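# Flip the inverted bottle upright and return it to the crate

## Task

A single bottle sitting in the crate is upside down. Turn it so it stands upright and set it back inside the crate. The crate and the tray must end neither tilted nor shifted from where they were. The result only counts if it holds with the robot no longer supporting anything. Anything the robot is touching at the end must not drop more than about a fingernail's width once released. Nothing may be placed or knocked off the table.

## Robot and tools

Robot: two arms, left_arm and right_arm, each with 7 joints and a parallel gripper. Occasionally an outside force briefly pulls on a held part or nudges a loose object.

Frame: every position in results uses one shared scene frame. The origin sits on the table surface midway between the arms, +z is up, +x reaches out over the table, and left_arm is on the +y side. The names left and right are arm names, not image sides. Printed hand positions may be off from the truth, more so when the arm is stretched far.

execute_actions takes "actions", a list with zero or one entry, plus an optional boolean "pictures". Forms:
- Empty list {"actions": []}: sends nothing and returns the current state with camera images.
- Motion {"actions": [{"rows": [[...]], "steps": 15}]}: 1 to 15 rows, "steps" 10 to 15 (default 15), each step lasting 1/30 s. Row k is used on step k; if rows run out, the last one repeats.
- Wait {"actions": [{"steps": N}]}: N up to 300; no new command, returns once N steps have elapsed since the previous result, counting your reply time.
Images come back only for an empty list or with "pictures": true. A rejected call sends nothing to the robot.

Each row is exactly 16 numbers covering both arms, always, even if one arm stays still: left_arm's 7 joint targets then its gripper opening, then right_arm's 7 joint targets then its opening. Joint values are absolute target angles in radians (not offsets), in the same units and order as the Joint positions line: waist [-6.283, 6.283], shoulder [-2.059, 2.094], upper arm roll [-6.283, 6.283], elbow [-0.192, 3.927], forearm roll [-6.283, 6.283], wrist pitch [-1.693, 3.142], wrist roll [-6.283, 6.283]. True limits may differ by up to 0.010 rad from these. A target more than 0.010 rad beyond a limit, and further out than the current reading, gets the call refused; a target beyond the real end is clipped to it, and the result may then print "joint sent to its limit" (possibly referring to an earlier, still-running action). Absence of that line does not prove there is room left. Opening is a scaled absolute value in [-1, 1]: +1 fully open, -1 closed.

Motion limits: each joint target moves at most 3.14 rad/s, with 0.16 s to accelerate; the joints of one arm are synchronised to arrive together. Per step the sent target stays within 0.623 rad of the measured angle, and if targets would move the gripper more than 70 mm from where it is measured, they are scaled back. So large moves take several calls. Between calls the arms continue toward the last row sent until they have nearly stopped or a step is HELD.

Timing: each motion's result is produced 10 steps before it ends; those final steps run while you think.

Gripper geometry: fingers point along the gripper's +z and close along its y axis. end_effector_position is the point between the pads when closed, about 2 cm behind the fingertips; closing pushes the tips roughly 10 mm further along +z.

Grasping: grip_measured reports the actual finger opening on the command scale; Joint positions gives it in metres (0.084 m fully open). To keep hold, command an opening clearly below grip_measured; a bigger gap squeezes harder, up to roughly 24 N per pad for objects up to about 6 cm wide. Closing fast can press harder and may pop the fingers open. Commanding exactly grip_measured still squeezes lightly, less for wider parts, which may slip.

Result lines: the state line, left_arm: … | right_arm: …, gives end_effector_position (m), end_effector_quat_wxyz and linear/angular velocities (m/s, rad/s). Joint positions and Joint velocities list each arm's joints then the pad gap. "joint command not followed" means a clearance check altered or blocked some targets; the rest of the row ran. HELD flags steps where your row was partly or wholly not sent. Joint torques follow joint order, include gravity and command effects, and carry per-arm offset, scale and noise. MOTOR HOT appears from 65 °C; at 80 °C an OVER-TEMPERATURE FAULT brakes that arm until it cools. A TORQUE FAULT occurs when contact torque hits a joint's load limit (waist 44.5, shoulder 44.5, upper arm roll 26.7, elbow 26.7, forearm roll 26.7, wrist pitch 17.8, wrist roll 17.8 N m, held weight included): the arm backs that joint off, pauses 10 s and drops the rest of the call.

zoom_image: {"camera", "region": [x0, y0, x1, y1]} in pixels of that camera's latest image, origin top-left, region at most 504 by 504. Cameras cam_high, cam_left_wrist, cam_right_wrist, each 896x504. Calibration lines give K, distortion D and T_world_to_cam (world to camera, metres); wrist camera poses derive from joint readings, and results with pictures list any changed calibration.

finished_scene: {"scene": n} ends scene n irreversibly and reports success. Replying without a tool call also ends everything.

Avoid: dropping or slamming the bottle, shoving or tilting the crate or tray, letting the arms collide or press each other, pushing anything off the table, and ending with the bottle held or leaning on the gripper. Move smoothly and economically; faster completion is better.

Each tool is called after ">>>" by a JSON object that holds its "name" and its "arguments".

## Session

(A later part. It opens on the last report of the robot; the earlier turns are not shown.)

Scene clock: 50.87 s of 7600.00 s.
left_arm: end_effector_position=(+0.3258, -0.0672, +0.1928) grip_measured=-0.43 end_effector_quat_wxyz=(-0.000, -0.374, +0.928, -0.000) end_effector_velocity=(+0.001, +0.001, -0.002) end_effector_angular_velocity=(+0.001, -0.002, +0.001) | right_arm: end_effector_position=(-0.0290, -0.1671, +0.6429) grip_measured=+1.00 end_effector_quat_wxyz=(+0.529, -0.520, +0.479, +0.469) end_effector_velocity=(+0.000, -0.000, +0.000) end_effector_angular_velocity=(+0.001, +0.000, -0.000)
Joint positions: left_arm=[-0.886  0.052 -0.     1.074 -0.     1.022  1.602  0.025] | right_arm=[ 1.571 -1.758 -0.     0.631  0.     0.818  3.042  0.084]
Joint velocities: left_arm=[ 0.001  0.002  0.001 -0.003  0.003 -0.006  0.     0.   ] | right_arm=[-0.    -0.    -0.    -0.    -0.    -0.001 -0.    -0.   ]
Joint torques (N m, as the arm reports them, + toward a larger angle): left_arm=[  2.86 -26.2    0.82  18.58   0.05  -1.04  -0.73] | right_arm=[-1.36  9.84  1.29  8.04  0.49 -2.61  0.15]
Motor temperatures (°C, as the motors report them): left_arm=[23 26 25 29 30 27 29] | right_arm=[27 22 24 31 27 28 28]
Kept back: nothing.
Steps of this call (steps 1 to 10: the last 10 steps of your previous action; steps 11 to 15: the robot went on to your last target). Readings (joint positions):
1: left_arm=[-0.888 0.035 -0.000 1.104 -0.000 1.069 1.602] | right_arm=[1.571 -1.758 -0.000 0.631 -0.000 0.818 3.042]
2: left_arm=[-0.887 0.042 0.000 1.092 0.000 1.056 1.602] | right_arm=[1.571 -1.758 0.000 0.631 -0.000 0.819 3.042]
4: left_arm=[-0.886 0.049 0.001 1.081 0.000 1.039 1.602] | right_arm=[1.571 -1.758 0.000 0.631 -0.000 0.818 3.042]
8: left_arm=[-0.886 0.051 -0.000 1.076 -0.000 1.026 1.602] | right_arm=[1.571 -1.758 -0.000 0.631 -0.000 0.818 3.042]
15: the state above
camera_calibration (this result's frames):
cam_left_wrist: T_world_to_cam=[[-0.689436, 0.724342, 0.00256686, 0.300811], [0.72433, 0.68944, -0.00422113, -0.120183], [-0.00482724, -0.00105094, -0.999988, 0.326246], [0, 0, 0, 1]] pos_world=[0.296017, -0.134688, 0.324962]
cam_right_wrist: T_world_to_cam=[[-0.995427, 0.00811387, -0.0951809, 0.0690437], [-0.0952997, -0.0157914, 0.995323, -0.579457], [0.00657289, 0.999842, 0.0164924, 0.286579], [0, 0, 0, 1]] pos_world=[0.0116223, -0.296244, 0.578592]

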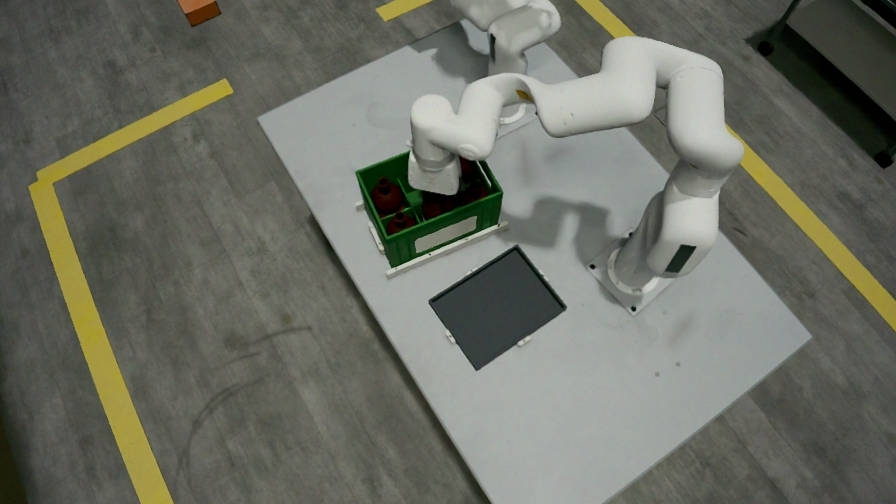

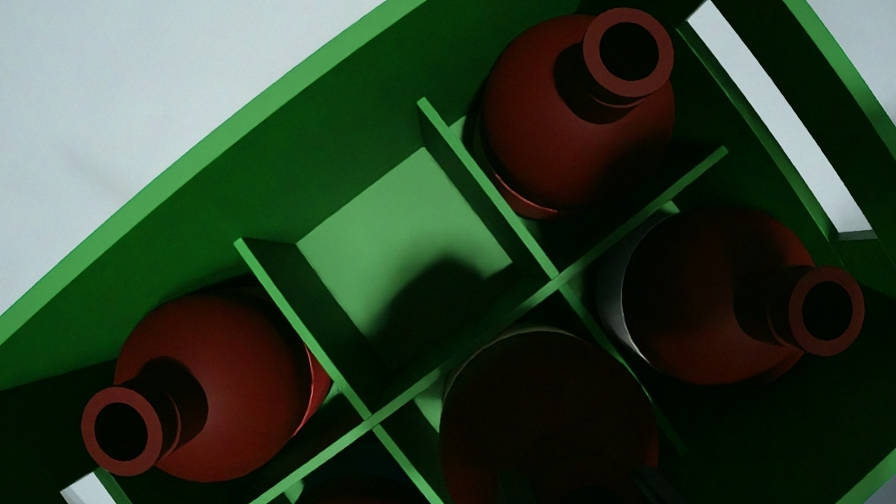

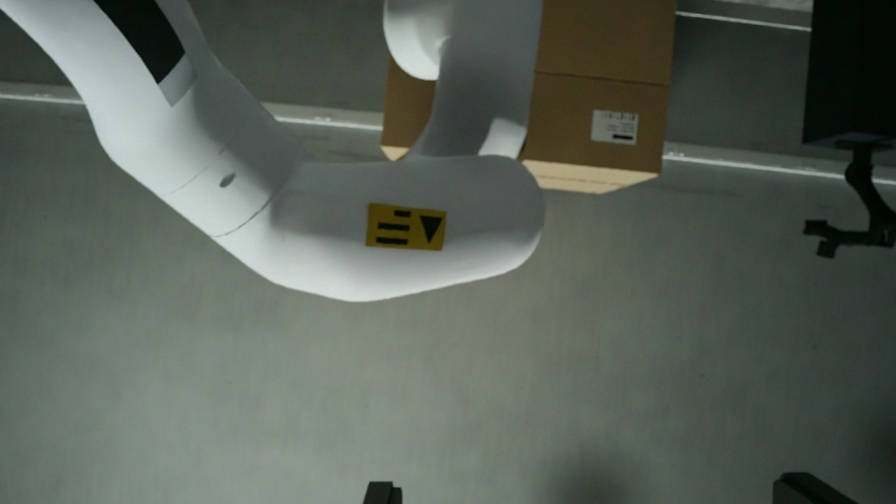

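>>> {"name": "execute_actions", "arguments": {"actions": [{"rows":[[-0.886,0.082,0,1.0338,0,0.9518,1.602,-1,1.5708,-1.7585,0,0.6308,0,0.8185,3.042,1]],"steps":15}]}}

>>> {"name": "execute_actions", "arguments": {"actions": [{"steps":12}]}}

Scene clock: 51.40 s of 7600.00 s.
left_arm: end_effector_position=(+0.3267, -0.0674, +0.1807) grip_measured=-0.43 end_effector_quat_wxyz=(+0.001, -0.374, +0.927, -0.001) end_effector_velocity=(-0.019, +0.022, -0.154) end_effector_angular_velocity=(+0.081, +0.083, +0.006) | right_arm: end_effector_position=(-0.0290, -0.1671, +0.6429) grip_measured=+1.00 end_effector_quat_wxyz=(+0.529, -0.520, +0.479, +0.469) end_effector_velocity=(+0.000, -0.000, +0.000) end_effector_angular_velocity=(+0.000, -0.000, -0.000)
Joint positions: left_arm=[-0.886  0.066  0.     1.054  0.     0.985  1.602  0.025] | right_arm=[ 1.571 -1.758  0.     0.631 -0.     0.818  3.042  0.084]
Joint velocities: left_arm=[ 0.002  0.176  0.003 -0.228 -0.001 -0.288 -0.    -0.   ] | right_arm=[-0. -0. -0.  0. -0. -0. -0. -0.]
Joint torques (N m, as the arm reports them, + toward a larger angle): left_arm=[  2.32 -27.73   0.15  18.84  -0.03  -0.99  -0.76] | right_arm=[-1.19 10.39  0.87  7.99  1.01 -2.56  0.38]
Motor temperatures (°C, as the motors report them): left_arm=[23 26 25 29 30 27 29] | right_arm=[27 22 24 31 27 28 28]
Steps of this call (steps 1 to 11: the robot went on to your last target; steps 12 to 16: the first 5 steps of this action). Readings (joint positions):
12: left_arm=[-0.886 0.052 -0.000 1.073 -0.000 1.021 1.602] | right_arm=[1.571 -1.758 0.000 0.631 0.000 0.819 3.042]
13: left_arm=[-0.886 0.053 -0.000 1.072 -0.000 1.018 1.602] | right_arm=[1.571 -1.758 -0.000 0.631 -0.000 0.818 3.042]
15: left_arm=[-0.886 0.060 0.000 1.062 0.000 0.996 1.602] | right_arm=[1.571 -1.758 0.000 0.631 -0.000 0.818 3.042]
16: the state above

Scene clock: 51.80 s of 7600.00 s.
left_arm: end_effector_position=(+0.3259, -0.0671, +0.1679) grip_measured=-0.43 end_effector_quat_wxyz=(-0.000, -0.374, +0.928, -0.000) end_effector_velocity=(+0.000, -0.001, -0.002) end_effector_angular_velocity=(-0.001, -0.002, -0.001) | right_arm: end_effector_position=(-0.0290, -0.1671, +0.6429) grip_measured=+1.00 end_effector_quat_wxyz=(+0.529, -0.520, +0.479, +0.469) end_effector_velocity=(+0.000, -0.000, +0.000) end_effector_angular_velocity=(+0.001, +0.001, -0.001)
Joint positions: left_arm=[-0.886  0.082  0.     1.034 -0.     0.953  1.602  0.025] | right_arm=[ 1.571 -1.758 -0.     0.631  0.     0.819  3.042  0.084]
Joint velocities: left_arm=[-0.     0.003 -0.    -0.003  0.    -0.008 -0.    -0.   ] | right_arm=[-0.002  0.    -0.    -0.     0.    -0.001  0.     0.   ]
Joint torques (N m, as the arm reports them, + toward a larger angle): left_arm=[  2.55 -26.94   0.52  18.03   0.02  -1.22  -0.61] | right_arm=[-1.18 10.15  1.28  7.78  0.42 -2.74  0.28]
Motor temperatures (°C, as the motors report them): left_arm=[23 26 25 29 30 27 29] | right_arm=[27 22 24 31 27 28 28]
Kept back: nothing.
Steps of this call (steps 1 to 10: the last 10 steps of your previous action; steps 11 to 12: the robot went on to your last target). Readings (joint positions):
1: left_arm=[-0.886 0.072 0.000 1.047 0.000 0.977 1.602] | right_arm=[1.571 -1.759 0.000 0.631 -0.000 0.819 3.042]
2: left_arm=[-0.886 0.076 0.000 1.042 0.000 0.970 1.602] | right_arm=[1.571 -1.758 -0.000 0.631 0.000 0.819 3.042]
4: left_arm=[-0.886 0.080 0.000 1.037 0.000 0.961 1.602] | right_arm=[1.571 -1.759 -0.000 0.631 0.000 0.819 3.042]
8: left_arm=[-0.886 0.081 -0.000 1.035 -0.000 0.954 1.602] | right_arm=[1.571 -1.758 -0.000 0.631 -0.000 0.818 3.042]
12: the state above

>>> {"name": "execute_actions", "arguments": {"actions": [{"rows":[[-0.886,0.103,0,1.0127,0,0.9097,1.602,-1,1.5708,-1.7585,0,0.6308,0,0.8185,3.042,1]],"steps":15}]}}

>>> {"name": "execute_actions", "arguments": {"actions": [{"steps":10}]}}

Scene clock: 52.37 s of 7600.00 s.
left_arm: end_effector_position=(+0.3292, -0.0680, +0.1646) grip_measured=-0.42 end_effector_quat_wxyz=(+0.003, -0.375, +0.927, -0.005) end_effector_velocity=(+0.034, -0.008, -0.013) end_effector_angular_velocity=(-0.079, -0.084, +0.036) | right_arm: end_effector_position=(-0.0290, -0.1671, +0.6429) grip_measured=+1.00 end_effector_quat_wxyz=(+0.529, -0.520, +0.479, +0.469) end_effector_velocity=(+0.000, +0.000, -0.000) end_effector_angular_velocity=(-0.001, +0.000, +0.000)
Joint positions: left_arm=[-0.885  0.088  0.002  1.029  0.001  0.93   1.602  0.026] | right_arm=[ 1.571 -1.759  0.     0.631  0.     0.818  3.042  0.084]
Joint velocities: left_arm=[ 0.013  0.035  0.024 -0.026 -0.    -0.177  0.001  0.005] | right_arm=[ 0.     0.001 -0.    -0.     0.     0.    -0.    -0.   ]
Joint torques (N m, as the arm reports them, + toward a larger angle): left_arm=[ 0.21 -8.34 -2.57  7.72 -0.71 -1.47 -0.91] | right_arm=[-0.91 10.42  1.25  8.14  0.63 -2.76  0.27]
Motor temperatures (°C, as the motors report them): left_arm=[23 26 25 29 30 27 29] | right_arm=[27 22 24 31 27 28 28]
Steps of this call (steps 1 to 12: the robot went on to your last target; steps 13 to 17: the first 5 steps of this action). Readings (joint positions):
13: left_arm=[-0.886 0.082 0.000 1.034 0.000 0.952 1.602] | right_arm=[1.571 -1.758 -0.000 0.631 0.000 0.819 3.042]
14: left_arm=[-0.886 0.083 0.000 1.033 0.000 0.949 1.602] | right_arm=[1.571 -1.758 0.000 0.631 0.000 0.819 3.042]
16: left_arm=[-0.885 0.086 0.001 1.030 0.001 0.936 1.602] | right_arm=[1.571 -1.758 0.000 0.631 0.000 0.818 3.042]
17: the state above

Scene clock: 52.70 s of 7600.00 s.
left_arm: end_effector_position=(+0.3267, -0.0680, +0.1543) grip_measured=-0.42 end_effector_quat_wxyz=(+0.001, -0.374, +0.928, -0.002) end_effector_velocity=(-0.000, +0.007, -0.013) end_effector_angular_velocity=(+0.015, +0.015, +0.010) | right_arm: end_effector_position=(-0.0290, -0.1671, +0.6429) grip_measured=+1.00 end_effector_quat_wxyz=(+0.529, -0.520, +0.479, +0.469) end_effector_velocity=(-0.000, -0.000, +0.000) end_effector_angular_velocity=(+0.001, -0.000, +0.002)
Joint positions: left_arm=[-0.886  0.101 -0.     1.015 -0.     0.91   1.602  0.026] | right_arm=[ 1.571 -1.758  0.     0.631  0.     0.819  3.042  0.084]
Joint velocities: left_arm=[ 0.003  0.017  0.007 -0.015 -0.001 -0.011 -0.    -0.   ] | right_arm=[ 0.002 -0.     0.     0.     0.    -0.     0.    -0.   ]
Joint torques (N m, as the arm reports them, + toward a larger angle): left_arm=[ 0.5  -7.51 -2.15  6.02 -0.6  -0.47 -0.85] | right_arm=[-1.22 10.72  1.13  7.99  0.92 -2.68  0.22]
Motor temperatures (°C, as the motors report them): left_arm=[23 26 25 29 30 27 29] | right_arm=[27 22 24 31 27 28 28]
Kept back: nothing.
Steps of this call (steps 1 to 10: the last 10 steps of your previous action). Readings (joint positions):
1: left_arm=[-0.885 0.089 0.003 1.028 0.001 0.924 1.602] | right_arm=[1.571 -1.758 -0.000 0.631 0.000 0.819 3.042]
2: left_arm=[-0.885 0.090 0.003 1.026 0.001 0.920 1.602] | right_arm=[1.571 -1.758 0.000 0.631 0.000 0.818 3.042]
4: left_arm=[-0.885 0.094 0.002 1.022 0.000 0.915 1.602] | right_arm=[1.571 -1.759 0.000 0.631 -0.000 0.818 3.042]
8: left_arm=[-0.886 0.100 -0.000 1.016 -0.000 0.910 1.602] | right_arm=[1.571 -1.758 0.000 0.631 0.000 0.819 3.042]
10: the state above

Seated (fingers sliding down neck). Open and lift.

>>> {"name": "execute_actions", "arguments": {"actions": [{"rows":[[-0.886,0.098,0,1.018,0,0.92,1.602,1,1.5708,-1.7585,0,0.6308,0,0.8185,3.042,1]],"steps":15}]}}

>>> {"name": "execute_actions", "arguments": {"actions": [{"rows":[[-0.886,-0.0116,0,1.3181,0,1.3297,1.602,1,1.5708,-1.7585,0,0.6308,0,0.8185,3.042,1]],"steps":15}]}}

>>> {"name": "execute_actions", "arguments": {"actions": [{"steps":30}], "pictures": true}}

Scene clock: 53.27 s of 7600.00 s.
left_arm: end_effector_position=(+0.3218, -0.0657, +0.1485) grip_measured=+0.16 end_effector_quat_wxyz=(-0.003, -0.372, +0.928, +0.007) end_effector_velocity=(-0.012, +0.012, -0.008) end_effector_angular_velocity=(+0.047, +0.044, -0.002) | right_arm: end_effector_position=(-0.0290, -0.1671, +0.6429) grip_measured=+1.00 end_effector_quat_wxyz=(+0.529, -0.520, +0.479, +0.469) end_effector_velocity=(+0.000, -0.000, +0.000) end_effector_angular_velocity=(+0.001, +0.000, +0.000)
Joint positions: left_arm=[-0.887  0.107 -0.003  1.008 -0.001  0.916  1.602  0.051] | right_arm=[ 1.571 -1.758  0.     0.631  0.     0.819  3.042  0.084]
Joint velocities: left_arm=[-0.001  0.002  0.001 -0.007  0.003  0.055  0.     0.182] | right_arm=[ 0.001 -0.    -0.    -0.    -0.    -0.     0.     0.   ]
Joint torques (N m, as the arm reports them, + toward a larger angle): left_arm=[  3.28 -25.76   1.43  16.95   0.04  -1.    -0.69] | right_arm=[-1.21 10.52  1.12  7.83  0.8  -2.68  0.21]
Motor temperatures (°C, as the motors report them): left_arm=[23 26 25 29 30 27 29] | right_arm=[27 22 24 31 27 28 28]
Steps of this call (steps 1 to 12: the robot went on to your last target; steps 13 to 17: the first 5 steps of this action). Readings (joint positions):
13: left_arm=[-0.886 0.103 0.000 1.013 -0.000 0.909 1.602] | right_arm=[1.571 -1.759 0.000 0.631 0.000 0.818 3.042]
14: left_arm=[-0.886 0.104 -0.000 1.012 -0.000 0.910 1.602] | right_arm=[1.571 -1.759 0.000 0.631 -0.000 0.819 3.042]
16: left_arm=[-0.887 0.107 -0.002 1.008 -0.001 0.914 1.602] | right_arm=[1.571 -1.758 -0.000 0.631 -0.000 0.819 3.042]
17: the state above

Scene clock: 53.77 s of 7600.00 s.
left_arm: end_effector_position=(+0.3265, -0.0681, +0.1757) grip_measured=+1.00 end_effector_quat_wxyz=(-0.003, -0.373, +0.928, +0.006) end_effector_velocity=(+0.053, -0.045, +0.369) end_effector_angular_velocity=(-0.048, -0.056, +0.005) | right_arm: end_effector_position=(-0.0290, -0.1671, +0.6429) grip_measured=+1.00 end_effector_quat_wxyz=(+0.529, -0.520, +0.479, +0.469) end_effector_velocity=(-0.000, +0.000, -0.000) end_effector_angular_velocity=(-0.000, -0.000, +0.000)
Joint positions: left_arm=[-0.886  0.084 -0.     1.064 -0.     0.992  1.602  0.084] | right_arm=[ 1.571 -1.758  0.     0.631 -0.     0.819  3.042  0.084]
Joint velocities: left_arm=[ 0.002 -0.282  0.007  0.762  0.005  0.972  0.001  0.   ] | right_arm=[ 0.001  0.     0.     0.     0.     0.    -0.    -0.   ]
Joint torques (N m, as the arm reports them, + toward a larger angle): left_arm=[  3.22 -34.29   0.79  22.23   0.08  -1.41  -0.74] | right_arm=[-1.67 10.06  0.91  8.16  0.39 -2.45  0.34]
Motor temperatures (°C, as the motors report them): left_arm=[23 26 25 29 30 27 29] | right_arm=[27 22 24 31 27 28 28]
Steps of this call (steps 1 to 10: the last 10 steps of your previous action; steps 11 to 15: the first 5 steps of this action). Readings (joint positions):
11: left_arm=[-0.886 0.099 -0.000 1.017 -0.000 0.920 1.602] | right_arm=[1.571 -1.758 -0.000 0.631 -0.000 0.819 3.042]
12: left_arm=[-0.886 0.099 -0.000 1.019 -0.000 0.924 1.602] | right_arm=[1.571 -1.759 0.000 0.631 -0.000 0.819 3.042]
14: left_arm=[-0.886 0.092 -0.000 1.041 -0.000 0.961 1.602] | right_arm=[1.571 -1.758 0.000 0.631 0.000 0.819 3.042]
15: the state above

Scene clock: 54.77 s of 7600.00 s.
left_arm: end_effector_position=(+0.3259, -0.0670, +0.3024) grip_measured=+1.00 end_effector_quat_wxyz=(-0.000, -0.374, +0.928, +0.000) end_effector_velocity=(-0.000, +0.000, +0.001) end_effector_angular_velocity=(-0.001, +0.000, +0.000) | right_arm: end_effector_position=(-0.0290, -0.1671, +0.6429) grip_measured=+1.00 end_effector_quat_wxyz=(+0.529, -0.520, +0.479, +0.469) end_effector_velocity=(+0.000, +0.000, -0.000) end_effector_angular_velocity=(-0.000, +0.000, -0.001)
Joint positions: left_arm=[-0.886 -0.011  0.     1.318  0.     1.33   1.602  0.084] | right_arm=[ 1.571 -1.758 -0.     0.631 -0.     0.819  3.042  0.084]
Joint velocities: left_arm=[-0.    -0.001  0.     0.    -0.001  0.001 -0.    -0.   ] | right_arm=[-0.001 -0.    -0.    -0.     0.     0.     0.    -0.   ]
Joint torques (N m, as the arm reports them, + toward a larger angle): left_arm=[  2.65 -23.72   0.91  17.71   0.21  -1.    -0.61] | right_arm=[-0.82  9.87  0.86  8.04  0.61 -2.77  0.14]
Motor temperatures (°C, as the motors report them): left_arm=[23 26 25 29 30 27 29] | right_arm=[27 22 24 31 27 28 28]
Kept back: nothing.
Steps of this call (steps 1 to 10: the last 10 steps of your previous action; steps 11 to 30: the robot went on to your last target). Readings (joint positions):
1: left_arm=[-0.886 0.074 -0.000 1.091 -0.000 1.025 1.602] | right_arm=[1.571 -1.758 0.000 0.631 0.000 0.818 3.042]
2: left_arm=[-0.886 0.063 0.000 1.117 0.000 1.056 1.602] | right_arm=[1.571 -1.758 -0.000 0.631 -0.000 0.819 3.042]
4: left_arm=[-0.886 0.045 0.000 1.164 0.000 1.115 1.602] | right_arm=[1.571 -1.759 0.000 0.631 0.000 0.819 3.042]
8: left_arm=[-0.886 0.014 0.000 1.249 0.000 1.234 1.602] | right_arm=[1.571 -1.758 -0.000 0.631 -0.000 0.819 3.042]
30: the state above
All arms were judged still, so your last target was given up. Only a new action makes them travel on or press farther. Fingers that are still opening or closing keep moving.
camera_calibration (this result's frames):
cam_left_wrist: T_world_to_cam=[[-0.689607, 0.724177, 0.00306125, 0.300362], [0.724166, 0.689614, -0.0041375, -0.119837], [-0.00510736, -0.000636394, -0.999987, 0.435967], [0, 0, 0, 1]] pos_world=[0.296141, -0.134597, 0.434546]
cam_right_wrist: T_world_to_cam=[[-0.995427, 0.00811397, -0.095181, 0.0690438], [-0.0952998, -0.0157913, 0.995323, -0.579457], [0.00657299, 0.999842, 0.0164924, 0.286579], [0, 0, 0, 1]] pos_world=[0.0116223, -0.296244, 0.578592]

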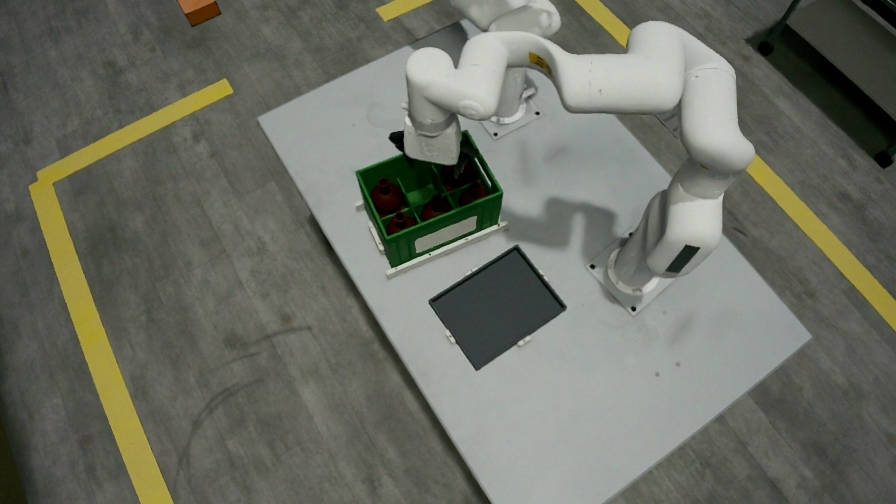

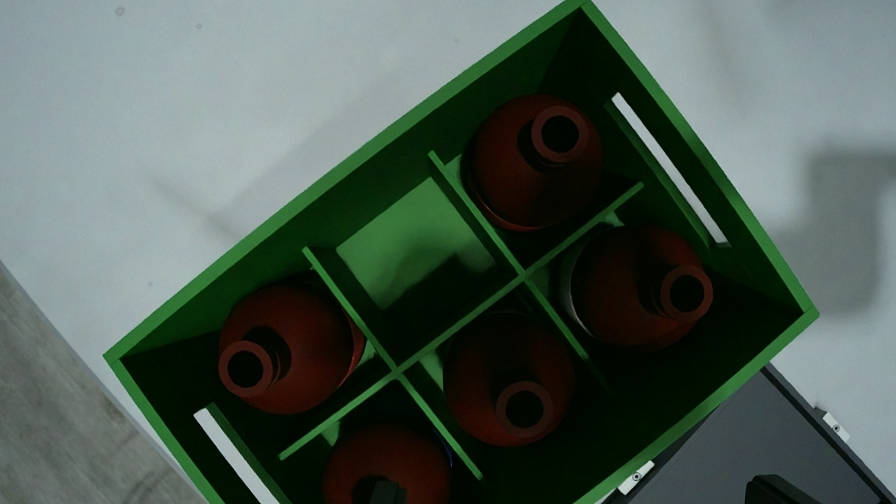

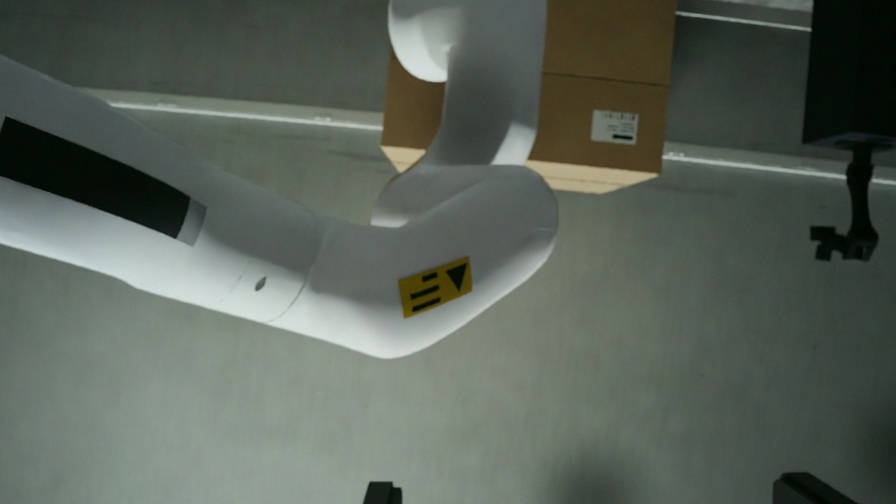

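>>> {"name": "finished_scene", "arguments": {"scene": 2}}

The scene is finished: the task was done.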